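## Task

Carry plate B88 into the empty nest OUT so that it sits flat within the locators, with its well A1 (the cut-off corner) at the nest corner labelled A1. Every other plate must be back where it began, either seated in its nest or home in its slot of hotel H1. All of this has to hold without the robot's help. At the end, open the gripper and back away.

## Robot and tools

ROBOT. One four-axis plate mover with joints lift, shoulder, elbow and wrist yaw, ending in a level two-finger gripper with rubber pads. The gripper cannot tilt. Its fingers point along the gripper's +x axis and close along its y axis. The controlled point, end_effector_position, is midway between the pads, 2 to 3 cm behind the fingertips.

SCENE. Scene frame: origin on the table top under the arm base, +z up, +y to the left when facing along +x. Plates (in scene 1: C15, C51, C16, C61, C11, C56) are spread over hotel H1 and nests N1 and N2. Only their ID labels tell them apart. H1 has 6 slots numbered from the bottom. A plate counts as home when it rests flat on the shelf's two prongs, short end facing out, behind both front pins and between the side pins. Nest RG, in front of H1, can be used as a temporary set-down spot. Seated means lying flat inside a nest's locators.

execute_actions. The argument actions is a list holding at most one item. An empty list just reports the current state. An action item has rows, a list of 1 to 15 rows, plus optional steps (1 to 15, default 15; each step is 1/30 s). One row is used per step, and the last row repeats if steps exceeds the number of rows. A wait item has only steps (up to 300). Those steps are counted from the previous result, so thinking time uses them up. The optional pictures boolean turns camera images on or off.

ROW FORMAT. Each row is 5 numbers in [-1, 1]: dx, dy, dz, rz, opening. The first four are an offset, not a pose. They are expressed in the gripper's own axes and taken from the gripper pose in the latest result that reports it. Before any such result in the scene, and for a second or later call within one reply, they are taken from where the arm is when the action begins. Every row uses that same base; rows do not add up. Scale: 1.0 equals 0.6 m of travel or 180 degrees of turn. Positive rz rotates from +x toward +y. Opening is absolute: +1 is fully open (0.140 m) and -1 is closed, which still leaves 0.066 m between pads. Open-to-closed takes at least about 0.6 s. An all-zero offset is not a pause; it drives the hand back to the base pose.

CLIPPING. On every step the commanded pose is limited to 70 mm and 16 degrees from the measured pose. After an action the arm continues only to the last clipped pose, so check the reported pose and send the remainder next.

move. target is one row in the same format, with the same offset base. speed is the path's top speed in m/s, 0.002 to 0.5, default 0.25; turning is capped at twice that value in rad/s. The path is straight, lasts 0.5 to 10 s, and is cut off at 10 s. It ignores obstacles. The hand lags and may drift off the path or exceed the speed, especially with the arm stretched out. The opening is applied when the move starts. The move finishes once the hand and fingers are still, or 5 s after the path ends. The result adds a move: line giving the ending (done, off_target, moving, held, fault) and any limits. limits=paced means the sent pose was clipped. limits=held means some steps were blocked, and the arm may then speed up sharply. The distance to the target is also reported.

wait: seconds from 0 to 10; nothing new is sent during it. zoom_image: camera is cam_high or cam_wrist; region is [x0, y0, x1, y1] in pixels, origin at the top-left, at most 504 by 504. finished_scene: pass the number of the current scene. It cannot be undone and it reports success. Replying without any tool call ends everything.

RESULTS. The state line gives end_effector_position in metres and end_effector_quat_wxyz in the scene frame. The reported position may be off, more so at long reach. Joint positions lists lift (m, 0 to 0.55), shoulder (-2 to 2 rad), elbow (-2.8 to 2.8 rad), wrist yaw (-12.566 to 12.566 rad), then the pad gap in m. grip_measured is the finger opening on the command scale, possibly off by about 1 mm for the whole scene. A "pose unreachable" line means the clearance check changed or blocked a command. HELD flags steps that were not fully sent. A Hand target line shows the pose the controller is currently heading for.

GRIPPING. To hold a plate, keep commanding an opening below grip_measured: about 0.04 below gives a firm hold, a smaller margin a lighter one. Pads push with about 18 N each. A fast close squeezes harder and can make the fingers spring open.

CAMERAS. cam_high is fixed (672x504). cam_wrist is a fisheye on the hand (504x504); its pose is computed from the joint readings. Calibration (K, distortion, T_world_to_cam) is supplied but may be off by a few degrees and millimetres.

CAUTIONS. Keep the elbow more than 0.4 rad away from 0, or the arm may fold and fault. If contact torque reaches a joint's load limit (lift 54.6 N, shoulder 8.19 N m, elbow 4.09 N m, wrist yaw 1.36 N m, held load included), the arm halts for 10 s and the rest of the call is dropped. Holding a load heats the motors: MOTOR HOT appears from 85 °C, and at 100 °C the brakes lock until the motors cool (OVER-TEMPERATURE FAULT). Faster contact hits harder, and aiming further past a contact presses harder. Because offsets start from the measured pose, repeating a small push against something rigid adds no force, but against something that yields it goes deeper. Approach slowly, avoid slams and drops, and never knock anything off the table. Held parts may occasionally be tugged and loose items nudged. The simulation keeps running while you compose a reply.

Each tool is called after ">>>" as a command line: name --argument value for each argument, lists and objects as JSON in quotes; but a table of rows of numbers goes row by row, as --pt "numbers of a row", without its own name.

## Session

>>> execute_actions --actions '[]'

Scene clock: 0.00 s of 9600.00 s.
end_effector_position=(+0.7545, +0.0007, +0.3415) grip_measured=+1.00 end_effector_quat_wxyz=(+0.908, +0.000, +0.000, -0.419)
Joint positions: [ 0.337  0.472  2.586 -3.922  0.14 ]
Hand target: +0.755, +0.001, +0.342; +0.908, +0.000, +0.000, -0.419
camera_calibration (this result's frames):
cam_wrist: T_world_to_cam=[[-0.757538, -0.652782, -0.00331182, 0.582029], [-0.39186, 0.458791, -0.797469, 0.55485], [0.522093, -0.602816, -0.603351, -0.0915551], [0, 0, 0, 1]] pos_world=[0.706133, 0.0701875, 0.389163]

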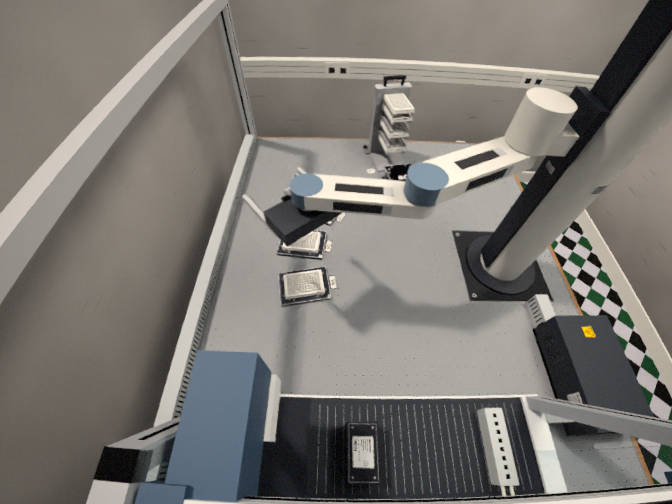

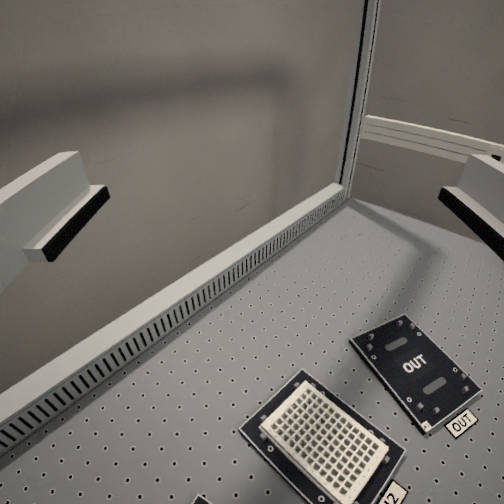

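>>> move --target '[-0.11,-0.9,-0.07,-0.085,1]' --speed 0.4

>>> zoom_image --camera "cam_wrist" --region '[150,60,400,310]'

Scene clock: 4.90 s of 9600.00 s.
end_effector_position=(+0.3010, -0.3000, +0.2995) grip_measured=+1.00 end_effector_quat_wxyz=(+0.844, +0.000, +0.000, -0.536)
Joint positions: [ 0.295 -0.195  0.714 -1.651  0.14 ]
Hand target: +0.301, -0.300, +0.300; +0.844, +0.000, +0.000, -0.536
Off the commanded pose: 0.000 m, 0 deg.
move: done; limits=paced
camera_calibration (this result's frames):
cam_wrist: T_world_to_cam=[[-0.903148, -0.429316, -0.00331182, 0.152873], [-0.256646, 0.546055, -0.797469, 0.467101], [0.344174, -0.719383, -0.603351, -0.0427851], [0, 0, 0, 1]] pos_world=[0.272672, -0.220211, 0.34719]

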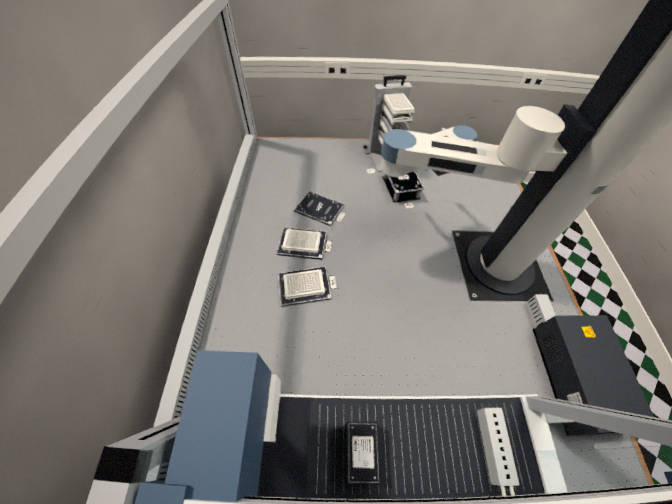

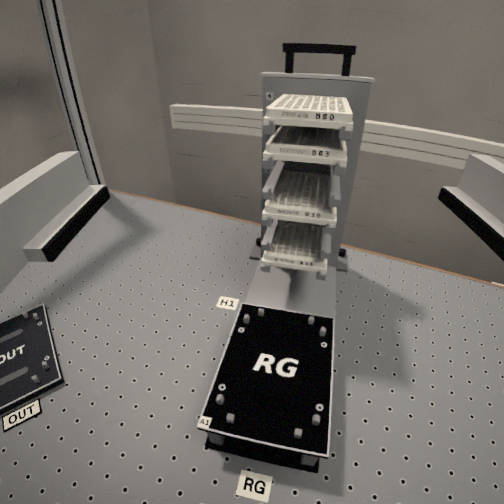

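Region (150, 60, 400, 310) of cam_wrist's 504x504 image, scaled by 2.016, with more detail than that image has.

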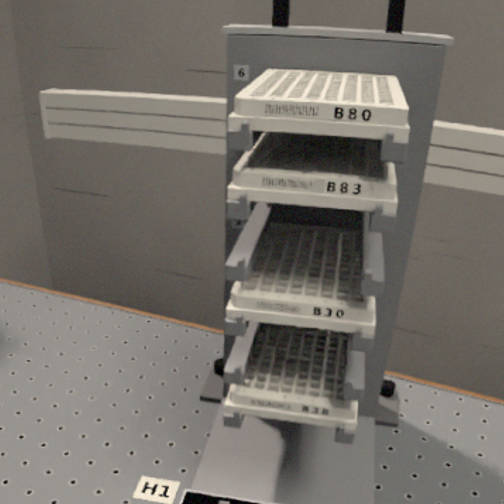

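>>> zoom_image --camera "cam_wrist" --region '[255,200,345,280]'

>>> move --target '[-0.33,0.6,-0.27,0.36,1]' --speed 0.4

Region (255, 200, 345, 280) of cam_wrist's 504x504 image, scaled by 5.600, with more detail than that image has.

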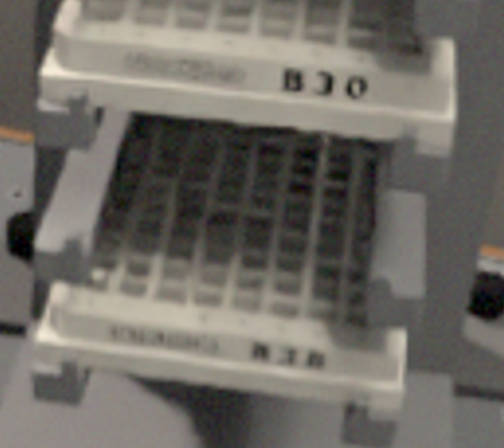

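Scene clock: 9.07 s of 9600.00 s.
end_effector_position=(+0.5426, +0.0326, +0.1375) grip_measured=+1.00 end_effector_quat_wxyz=(+1.000, +0.000, +0.000, +0.000)
Joint positions: [ 0.132  1.104  0.904 -2.007  0.14 ]
Hand target: +0.543, +0.032, +0.138; +1.000, +0.000, +0.000, -0.000
Off the commanded pose: 0.000 m, 0 deg.
move: done
camera_calibration (this result's frames):
cam_wrist: T_world_to_cam=[[0.00470925, -0.999983, -0.00331182, 0.0393464], [-0.60336, -0.000200303, -0.797469, 0.424189], [0.797455, 0.0057537, -0.603351, -0.254021], [0, 0, 0, 1]] pos_world=[0.458324, 0.0408923, 0.185144]

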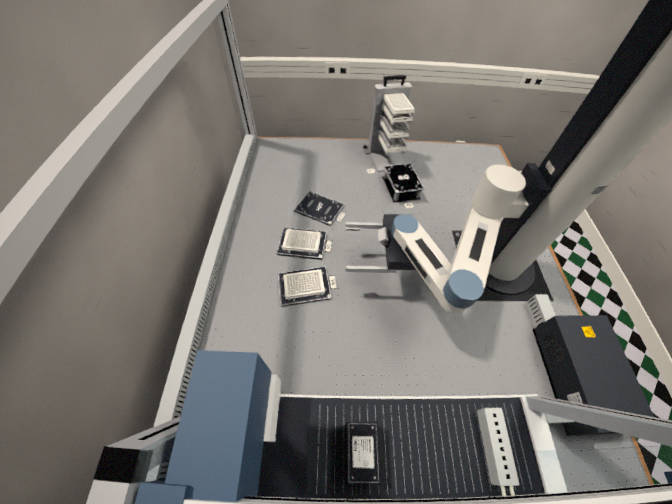

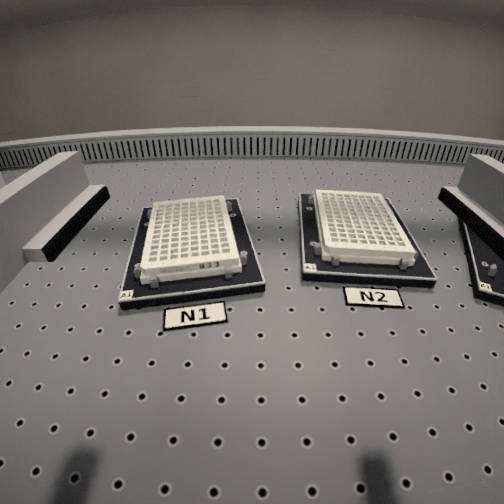

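>>> zoom_image --camera "cam_wrist" --region '[290,175,450,305]'

>>> zoom_image --camera "cam_wrist" --region '[110,180,270,310]'

Region (290, 175, 450, 305) of cam_wrist's 504x504 image, scaled by 3.150, with more detail than that image has; it fills the top 410 rows of this view, and the rest is white.

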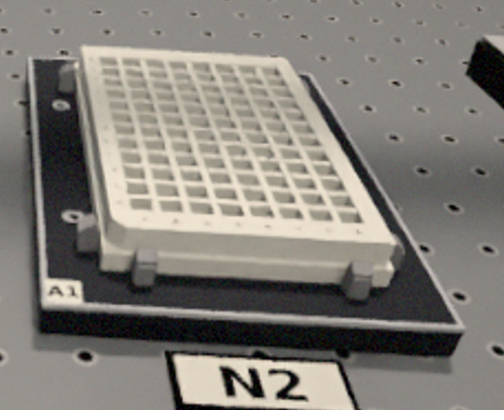

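Region (110, 180, 270, 310) of cam_wrist's 504x504 image, scaled by 3.150, with more detail than that image has; it fills the top 410 rows of this view, and the rest is white.

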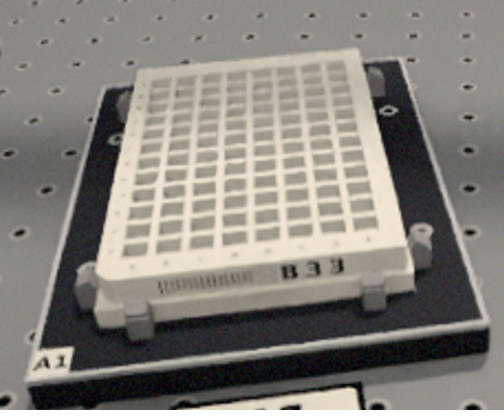

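>>> move --target '[0.295,-0.1695,-0.125,-0.0285,0.05]' --speed 0.3

Scene clock: 13.90 s of 9600.00 s.
end_effector_position=(+0.7196, -0.0692, +0.0624) grip_measured=+0.05 end_effector_quat_wxyz=(+0.999, +0.000, +0.000, -0.044)
Joint positions: [ 0.057  0.468  1.806 -2.363  0.105]
Hand target: +0.720, -0.069, +0.062; +0.999, +0.000, +0.000, -0.045
Off the commanded pose: 0.000 m, 0 deg.
After step 90, 0.60 s passed at rest.
move: done
camera_calibration (this result's frames):
cam_wrist: T_world_to_cam=[[-0.0846418, -0.996406, -0.00331182, 0.00107862], [-0.600965, 0.0537009, -0.797469, 0.473132], [0.794781, -0.0655089, -0.603351, -0.442883], [0, 0, 0, 1]] pos_world=[0.636422, -0.0533456, 0.110098]

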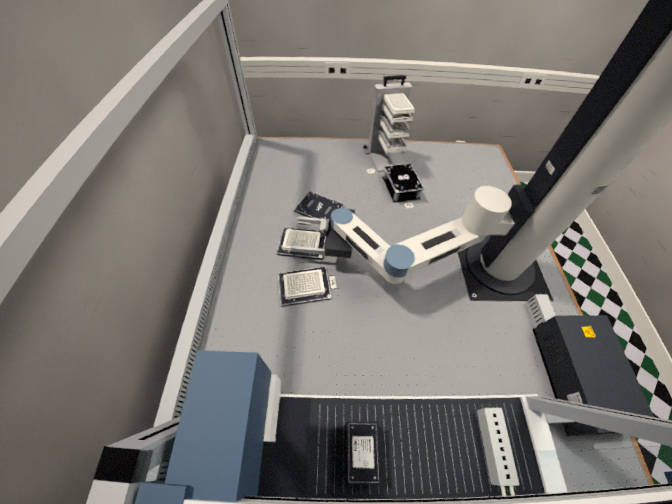

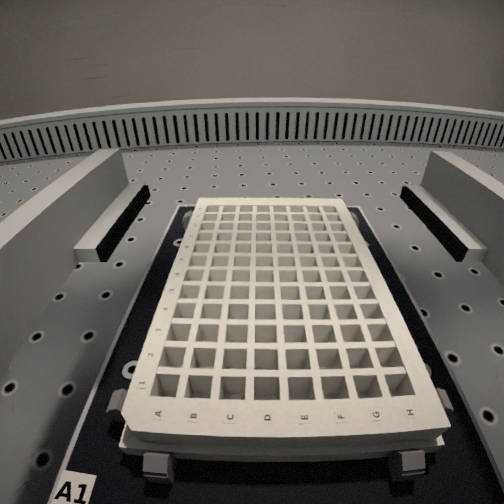

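>>> move --target '[0,0,-0.047,-0.004,-0.3]' --speed 0.04

Scene clock: 16.73 s of 9600.00 s.
end_effector_position=(+0.7196, -0.0692, +0.0342) grip_measured=-0.30 end_effector_quat_wxyz=(+0.999, +0.000, +0.000, -0.051)
Joint positions: [ 0.029  0.472  1.806 -2.38   0.092]
Hand target: +0.720, -0.069, +0.034; +0.999, +0.000, +0.000, -0.051
Off the commanded pose: 0.000 m, 0 deg.
move: done
camera_calibration (this result's frames):
cam_wrist: T_world_to_cam=[[-0.0969445, -0.995284, -0.00331182, 0.0098619], [-0.600256, 0.0611208, -0.797469, 0.450622], [0.793911, -0.0753223, -0.603351, -0.459995], [0, 0, 0, 1]] pos_world=[0.63664, -0.0523749, 0.0818516]

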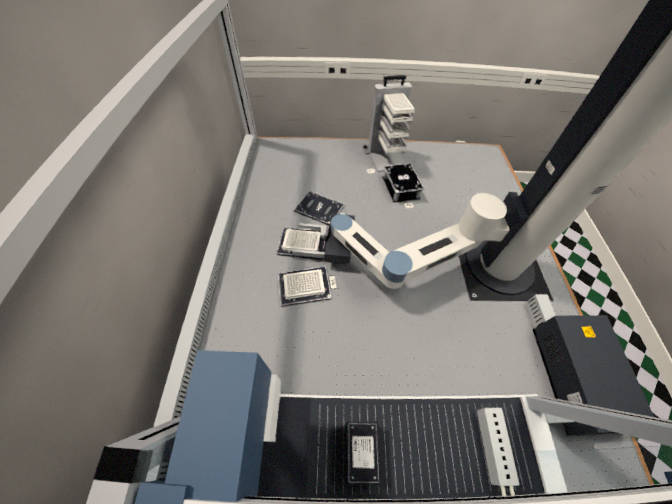

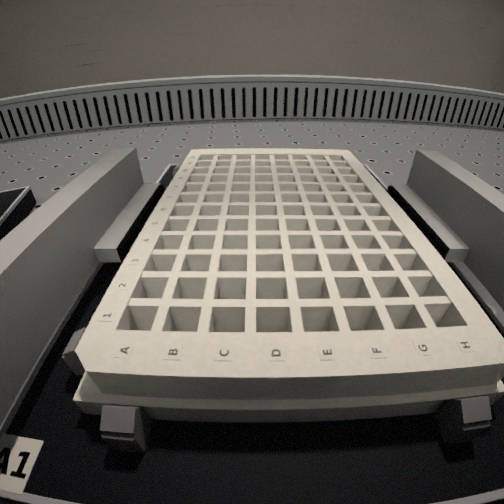

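>>> move --target '[0,0,0,0,-0.5]'

>>> move --target '[0,0,0,0,-0.62]'

>>> move --target '[0,0,0.03,0,-0.62]' --speed 0.03

>>> move --target '[0,0,0.15,0,-0.62]'

>>> move --target '[-0.058,-0.299,0,-0.105,-0.62]'

Scene clock: 19.37 s of 9600.00 s.
end_effector_position=(+0.7196, -0.0692, +0.0342) grip_measured=-0.50 end_effector_quat_wxyz=(+0.999, +0.000, +0.000, -0.051)
Joint positions: [ 0.029  0.472  1.806 -2.38   0.085]
Hand target: +0.720, -0.069, +0.034; +0.999, +0.000, +0.000, -0.051
Off the commanded pose: 0.000 m, 0 deg.
move: done
camera_calibration (this result's frames):
cam_wrist: T_world_to_cam=[[-0.0969836, -0.99528, -0.00331182, 0.00987528], [-0.600254, 0.0611444, -0.797469, 0.450622], [0.793908, -0.0753535, -0.603351, -0.459992], [0, 0, 0, 1]] pos_world=[0.636636, -0.0523863, 0.0818528]

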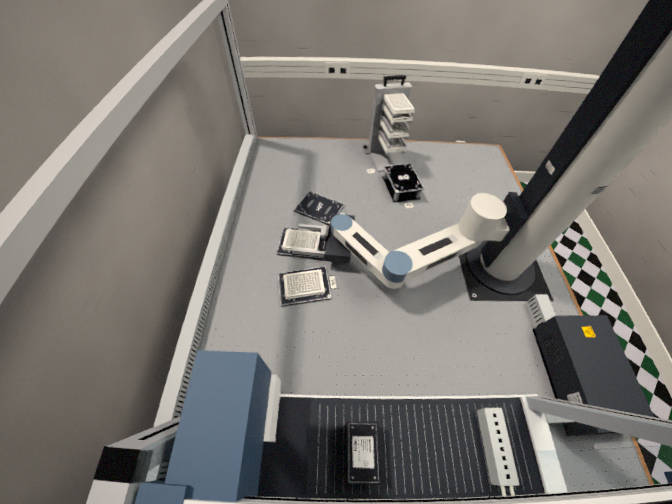

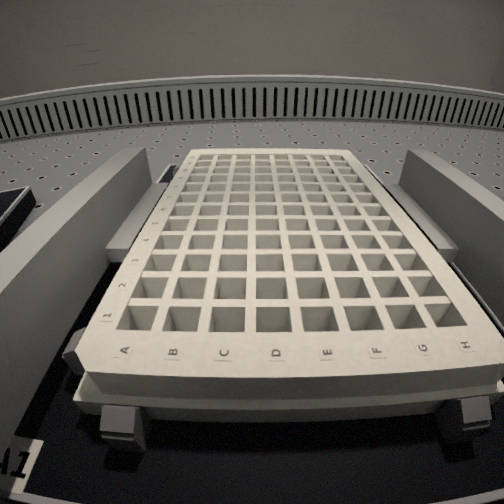

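Scene clock: 19.87 s of 9600.00 s.
end_effector_position=(+0.7197, -0.0690, +0.0342) grip_measured=-0.55 end_effector_quat_wxyz=(+0.999, +0.000, +0.000, -0.050)
Joint positions: [ 0.029  0.472  1.806 -2.379  0.083]
Hand target: +0.720, -0.069, +0.034; +0.999, +0.000, +0.000, -0.051
Off the commanded pose: 0.000 m, 0 deg.
move: done
camera_calibration (this result's frames):
cam_wrist: T_world_to_cam=[[-0.0958908, -0.995386, -0.00331182, 0.00935566], [-0.600321, 0.0604853, -0.797469, 0.450656], [0.79399, -0.0744817, -0.603351, -0.460035], [0, 0, 0, 1]] pos_world=[0.636698, -0.0522098, 0.0818528]

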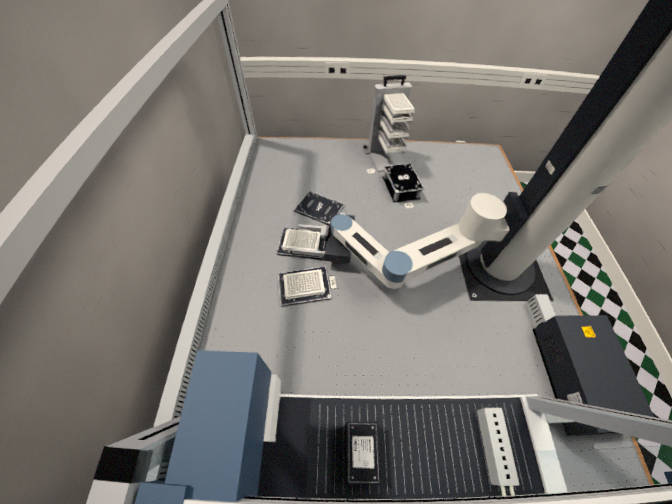

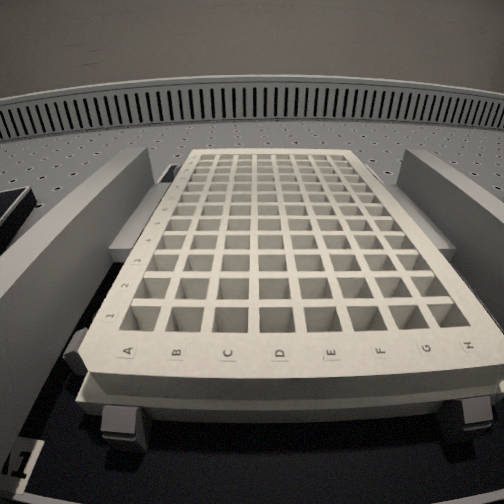

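Scene clock: 20.70 s of 9600.00 s.
end_effector_position=(+0.7197, -0.0689, +0.0522) grip_measured=-0.55 end_effector_quat_wxyz=(+0.999, +0.000, +0.000, -0.050)
Joint positions: [ 0.047  0.472  1.806 -2.379  0.083]
Hand target: +0.720, -0.069, +0.052; +0.999, +0.000, +0.000, -0.050
Off the commanded pose: 0.000 m, 0 deg.
move: done
camera_calibration (this result's frames):
cam_wrist: T_world_to_cam=[[-0.0958682, -0.995389, -0.00331182, 0.00940618], [-0.600322, 0.0604717, -0.797469, 0.465039], [0.793992, -0.0744638, -0.603351, -0.449158], [0, 0, 0, 1]] pos_world=[0.636702, -0.0522049, 0.0998859]

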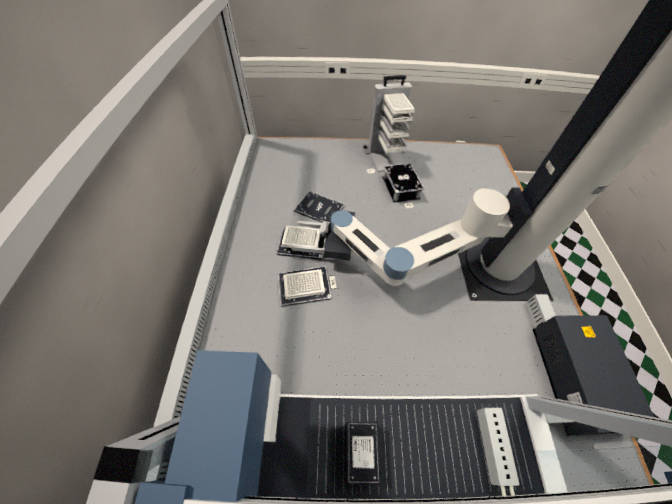

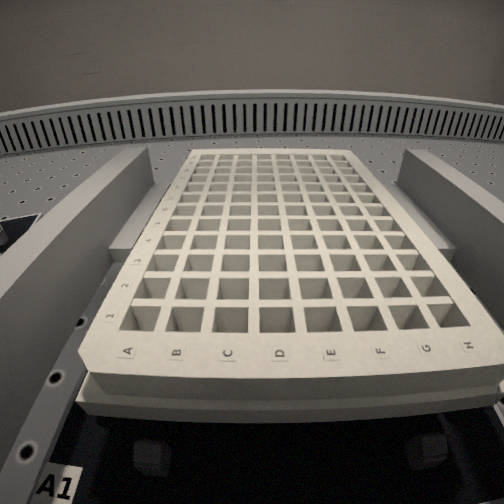

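Scene clock: 21.50 s of 9600.00 s.
end_effector_position=(+0.7197, -0.0689, +0.1423) grip_measured=-0.55 end_effector_quat_wxyz=(+0.999, +0.000, +0.000, -0.050)
Joint positions: [ 0.137  0.472  1.806 -2.379  0.083]
Hand target: +0.720, -0.069, +0.142; +0.999, +0.000, +0.000, -0.050
Off the commanded pose: 0.000 m, 0 deg.
move: done
camera_calibration (this result's frames):
cam_wrist: T_world_to_cam=[[-0.0958245, -0.995393, -0.00331182, 0.00968632], [-0.600325, 0.0604453, -0.797469, 0.536842], [0.793995, -0.0744289, -0.603351, -0.394842], [0, 0, 0, 1]] pos_world=[0.63671, -0.0521955, 0.189919]

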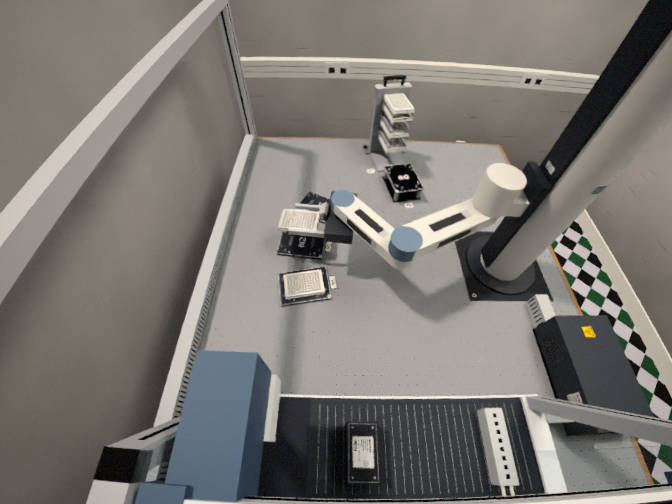

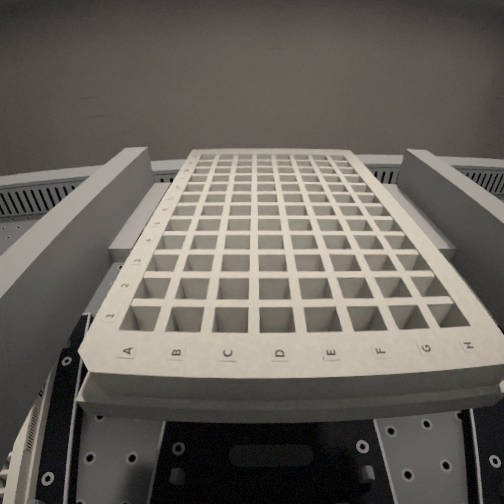

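Scene clock: 22.60 s of 9600.00 s.
end_effector_position=(+0.6670, -0.2442, +0.1423) grip_measured=-0.55 end_effector_quat_wxyz=(+0.977, +0.000, +0.000, -0.214)
Joint positions: [ 0.137  0.135  1.808 -2.374  0.083]
Hand target: +0.667, -0.244, +0.142; +0.977, +0.000, +0.000, -0.213
Off the commanded pose: 0.000 m, 0 deg.
move: done
camera_calibration (this result's frames):
cam_wrist: T_world_to_cam=[[-0.413515, -0.910491, -0.00331182, 0.0628513], [-0.54826, 0.251902, -0.797469, 0.52781], [0.726923, -0.327949, -0.603351, -0.383196], [0, 0, 0, 1]] pos_world=[0.593921, -0.2014, 0.189919]

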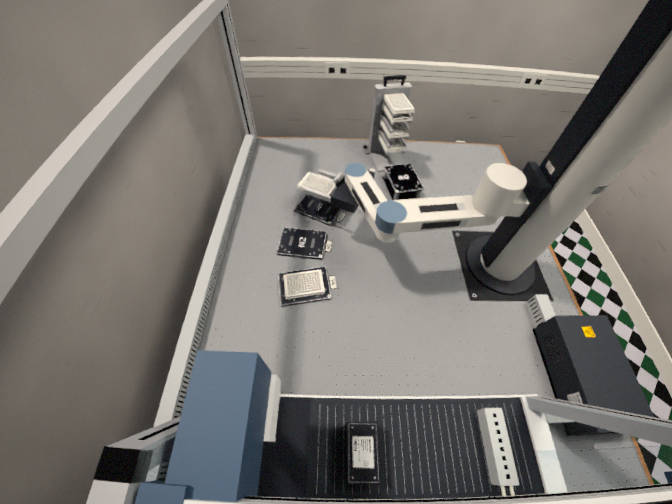

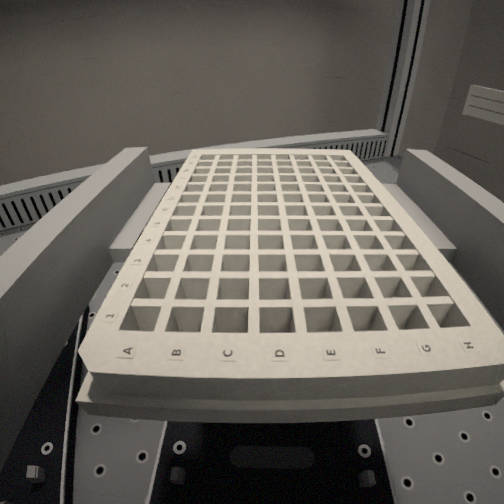

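>>> move --target '[-0.0013,-0.0028,-0.15,-0.0072,-0.62]' --speed 0.15

>>> zoom_image --camera "cam_wrist" --region '[0,340,504,504]'

Scene clock: 25.80 s of 9600.00 s.
end_effector_position=(+0.6656, -0.2454, +0.0522) grip_measured=-0.55 end_effector_quat_wxyz=(+0.974, +0.000, +0.000, -0.225)
Joint positions: [ 0.047  0.141  1.803 -2.397  0.083]
Hand target: +0.666, -0.245, +0.052; +0.974, +0.000, +0.000, -0.225
Off the commanded pose: 0.000 m, 0 deg.
move: done
camera_calibration (this result's frames):
cam_wrist: T_world_to_cam=[[-0.433837, -0.900985, -0.00331182, 0.0766717], [-0.542471, 0.264138, -0.797469, 0.454682], [0.719383, -0.344175, -0.603351, -0.435882], [0, 0, 0, 1]] pos_world=[0.593481, -0.201039, 0.0998591]

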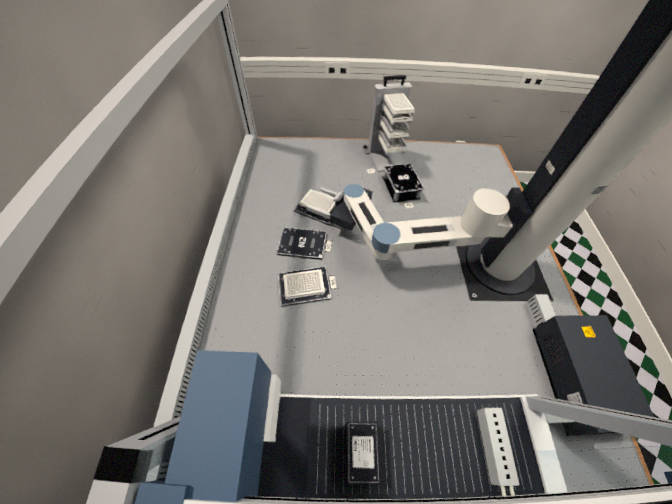

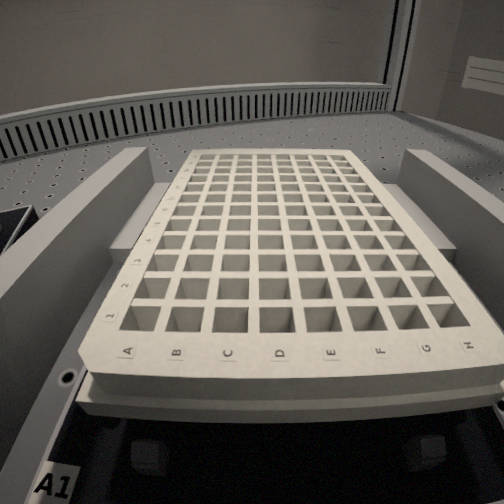

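Region (0, 340, 504, 504) of cam_wrist's 504x504 image, scaled by 1.000; it fills the top 164 rows of this view, and the rest is white.

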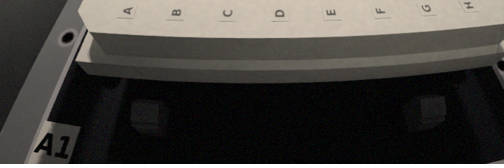

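>>> move --target '[0,0.0002,-0.021,-0.001,-0.62]' --speed 0.015

Scene clock: 27.90 s of 9600.00 s.
end_effector_position=(+0.6657, -0.2452, +0.0396) grip_measured=-0.55 end_effector_quat_wxyz=(+0.974, +0.000, +0.000, -0.226)
Joint positions: [ 0.035  0.142  1.803 -2.401  0.083]
Hand target: +0.666, -0.245, +0.040; +0.974, +0.000, +0.000, -0.226
Off the commanded pose: 0.000 m, 0 deg.
move: done
camera_calibration (this result's frames):
cam_wrist: T_world_to_cam=[[-0.435879, -0.899999, -0.00331182, 0.0784929], [-0.54187, 0.265368, -0.797469, 0.444518], [0.7186, -0.345805, -0.603351, -0.443417], [0, 0, 0, 1]] pos_world=[0.593724, -0.200653, 0.0872135]

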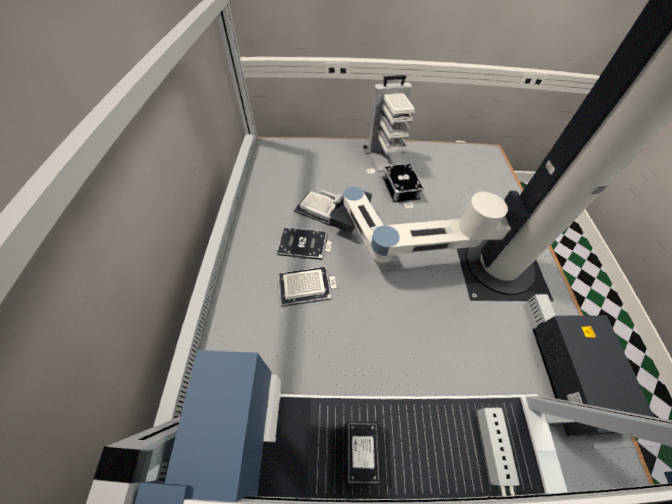

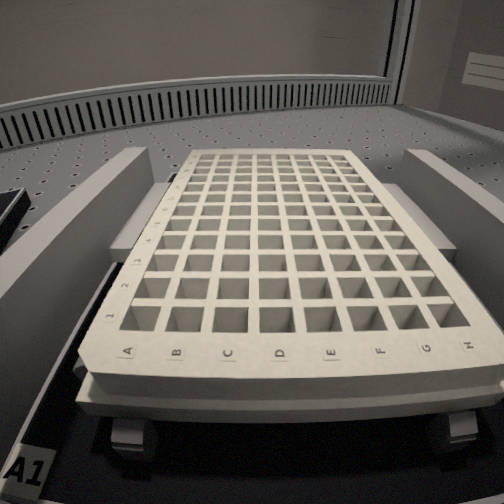

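>>> move --target '[0,0,-0.006,0,-0.62]' --speed 0.008

Scene clock: 29.40 s of 9600.00 s.
end_effector_position=(+0.6658, -0.2452, +0.0360) grip_measured=-0.55 end_effector_quat_wxyz=(+0.974, +0.000, +0.000, -0.226)
Joint positions: [ 0.031  0.142  1.803 -2.401  0.083]
Hand target: +0.666, -0.245, +0.036; +0.974, +0.000, +0.000, -0.226
Off the commanded pose: 0.000 m, 0 deg.
move: done
camera_calibration (this result's frames):
cam_wrist: T_world_to_cam=[[-0.435701, -0.900086, -0.00331182, 0.0783841], [-0.541923, 0.26526, -0.797469, 0.441659], [0.718669, -0.345663, -0.603351, -0.445615], [0, 0, 0, 1]] pos_world=[0.593746, -0.200635, 0.0836066]

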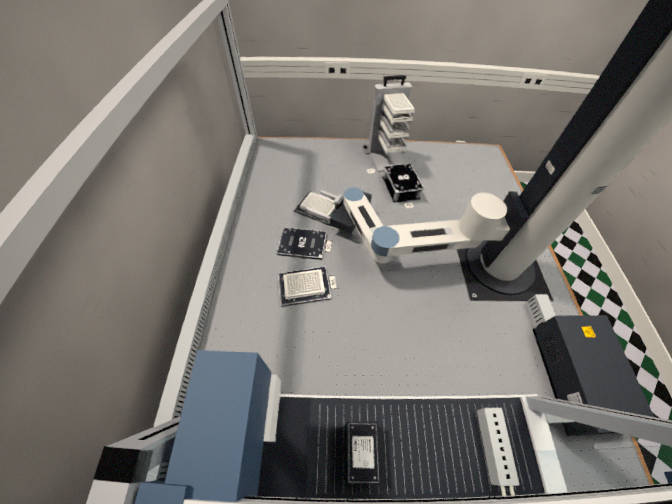

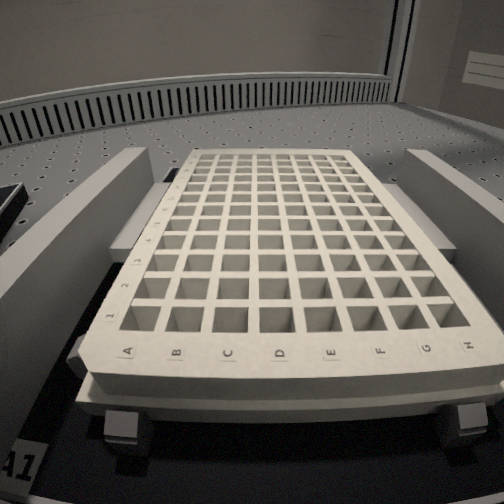

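>>> move --target '[0,0,-0.002,0,-0.62]' --speed 0.005

>>> move --target '[0,0,0,0,-0.3]'

>>> move --target '[0,0,0.06,0,-0.1]' --speed 0.1

>>> move --target '[-0.2,0.06,0.2,0,1]' --speed 0.4

>>> zoom_image --camera "cam_wrist" --region '[200,200,440,420]'

Scene clock: 32.33 s of 9600.00 s.
end_effector_position=(+0.6658, -0.2452, +0.0348) grip_measured=-0.55 end_effector_quat_wxyz=(+0.974, +0.000, +0.000, -0.226)
Joint positions: [ 0.03   0.142  1.803 -2.401  0.083]
Hand target: +0.666, -0.245, +0.035; +0.974, +0.000, +0.000, -0.226
Off the commanded pose: 0.000 m, 0 deg.
move: done
camera_calibration (this result's frames):
cam_wrist: T_world_to_cam=[[-0.435684, -0.900094, -0.00331182, 0.0783727], [-0.541928, 0.26525, -0.797469, 0.440721], [0.718675, -0.345649, -0.603351, -0.44633], [0, 0, 0, 1]] pos_world=[0.593751, -0.200632, 0.0824275]

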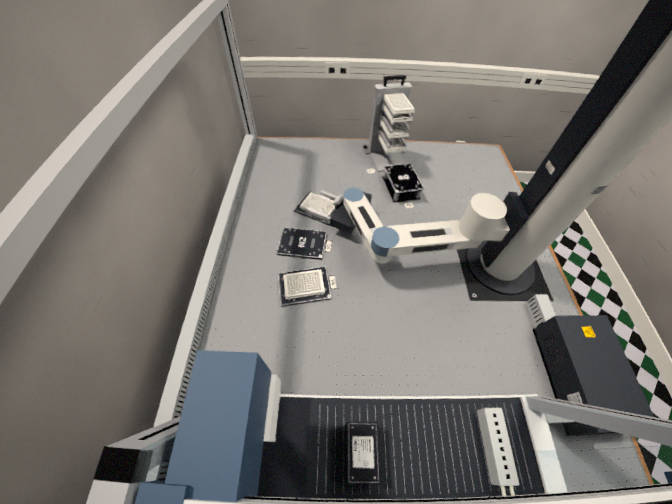

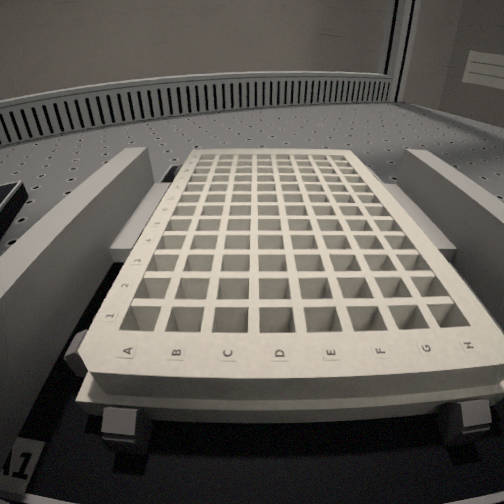

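Scene clock: 32.83 s of 9600.00 s.
end_effector_position=(+0.6658, -0.2452, +0.0348) grip_measured=-0.30 end_effector_quat_wxyz=(+0.974, +0.000, +0.000, -0.226)
Joint positions: [ 0.03   0.142  1.803 -2.401  0.092]
Hand target: +0.666, -0.245, +0.035; +0.974, +0.000, +0.000, -0.226
Off the commanded pose: 0.000 m, 0 deg.
move: done
camera_calibration (this result's frames):
cam_wrist: T_world_to_cam=[[-0.435682, -0.900094, -0.00331182, 0.078372], [-0.541928, 0.265249, -0.797469, 0.440721], [0.718676, -0.345648, -0.603351, -0.44633], [0, 0, 0, 1]] pos_world=[0.593751, -0.200632, 0.0824275]

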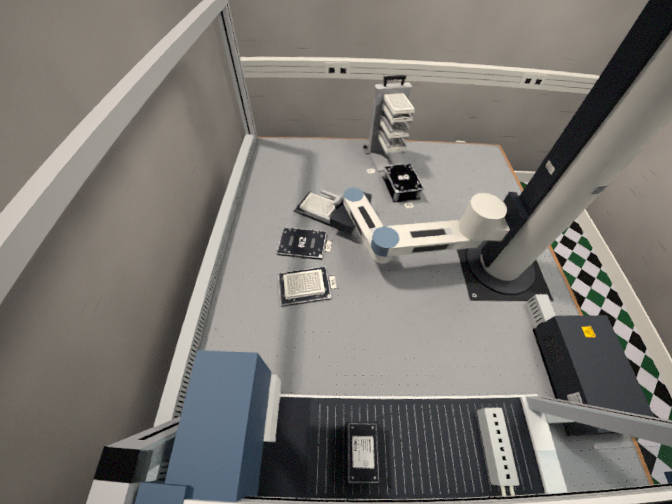

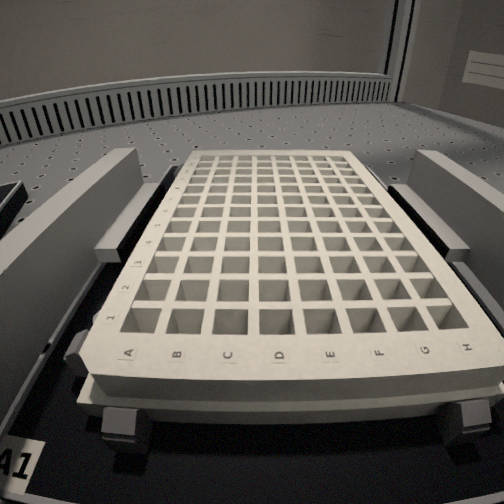

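Scene clock: 33.57 s of 9600.00 s.
end_effector_position=(+0.6658, -0.2452, +0.0708) grip_measured=-0.10 end_effector_quat_wxyz=(+0.974, +0.000, +0.000, -0.226)
Joint positions: [ 0.066  0.142  1.803 -2.401  0.099]
Hand target: +0.666, -0.245, +0.071; +0.974, +0.000, +0.000, -0.226
Off the commanded pose: 0.000 m, 0 deg.
move: done
camera_calibration (this result's frames):
cam_wrist: T_world_to_cam=[[-0.435651, -0.900109, -0.00331182, 0.078478], [-0.541937, 0.265231, -0.797469, 0.469472], [0.718688, -0.345624, -0.603351, -0.424588], [0, 0, 0, 1]] pos_world=[0.593759, -0.200627, 0.118474]

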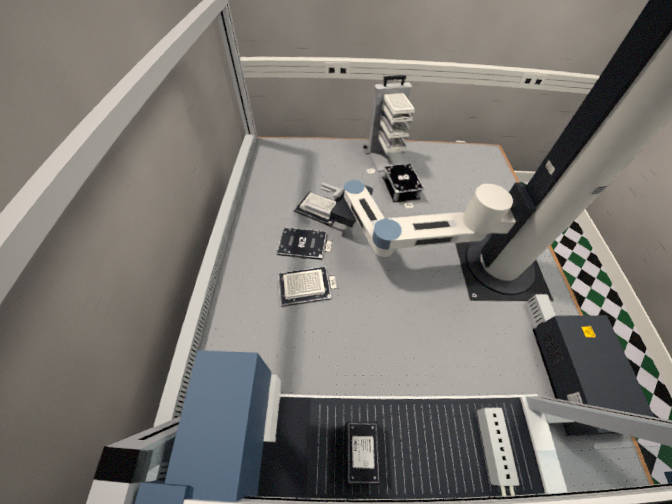

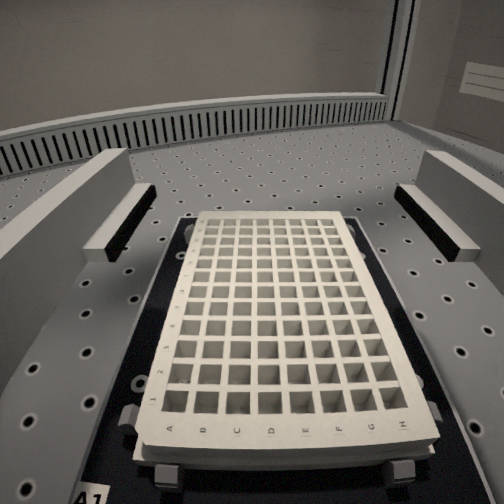

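Scene clock: 34.50 s of 9600.00 s.
end_effector_position=(+0.5738, -0.1600, +0.1909) grip_measured=+1.00 end_effector_quat_wxyz=(+0.974, +0.000, +0.000, -0.226)
Joint positions: [ 0.186  0.522  1.176 -2.153  0.14 ]
Hand target: +0.574, -0.160, +0.191; +0.974, +0.000, +0.000, -0.226
Off the commanded pose: 0.000 m, 0 deg.
move: done
camera_calibration (this result's frames):
cam_wrist: T_world_to_cam=[[-0.43579, -0.900042, -0.00331182, 0.115531], [-0.541896, 0.265315, -0.797469, 0.492771], [0.718634, -0.345735, -0.603351, -0.25662], [0, 0, 0, 1]] pos_world=[0.501794, -0.115479, 0.23852]

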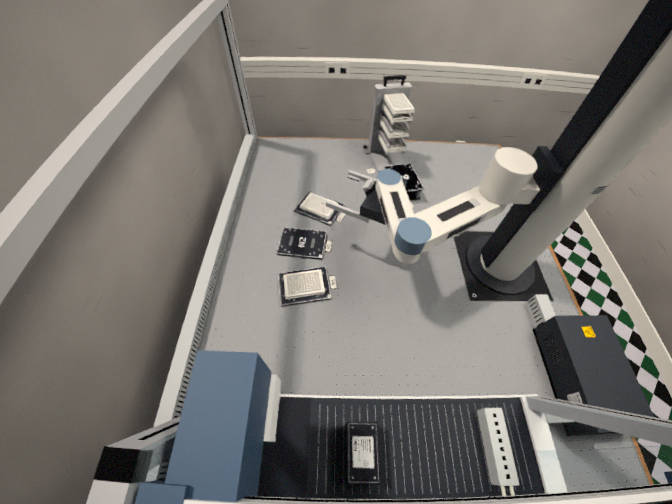

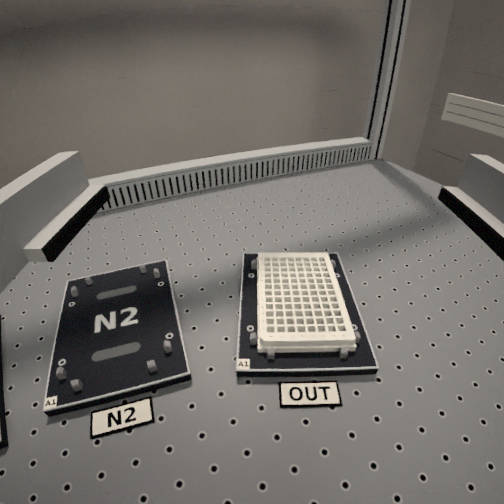

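Region (200, 200, 440, 420) of cam_wrist's 504x504 image, scaled by 2.100, with more detail than that image has; it fills the top 462 rows of this view, and the rest is white.

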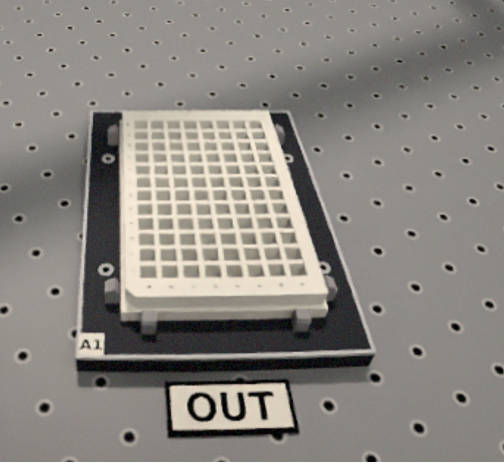

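>>> finished_scene --scene 2

The scene is finished: the task was done.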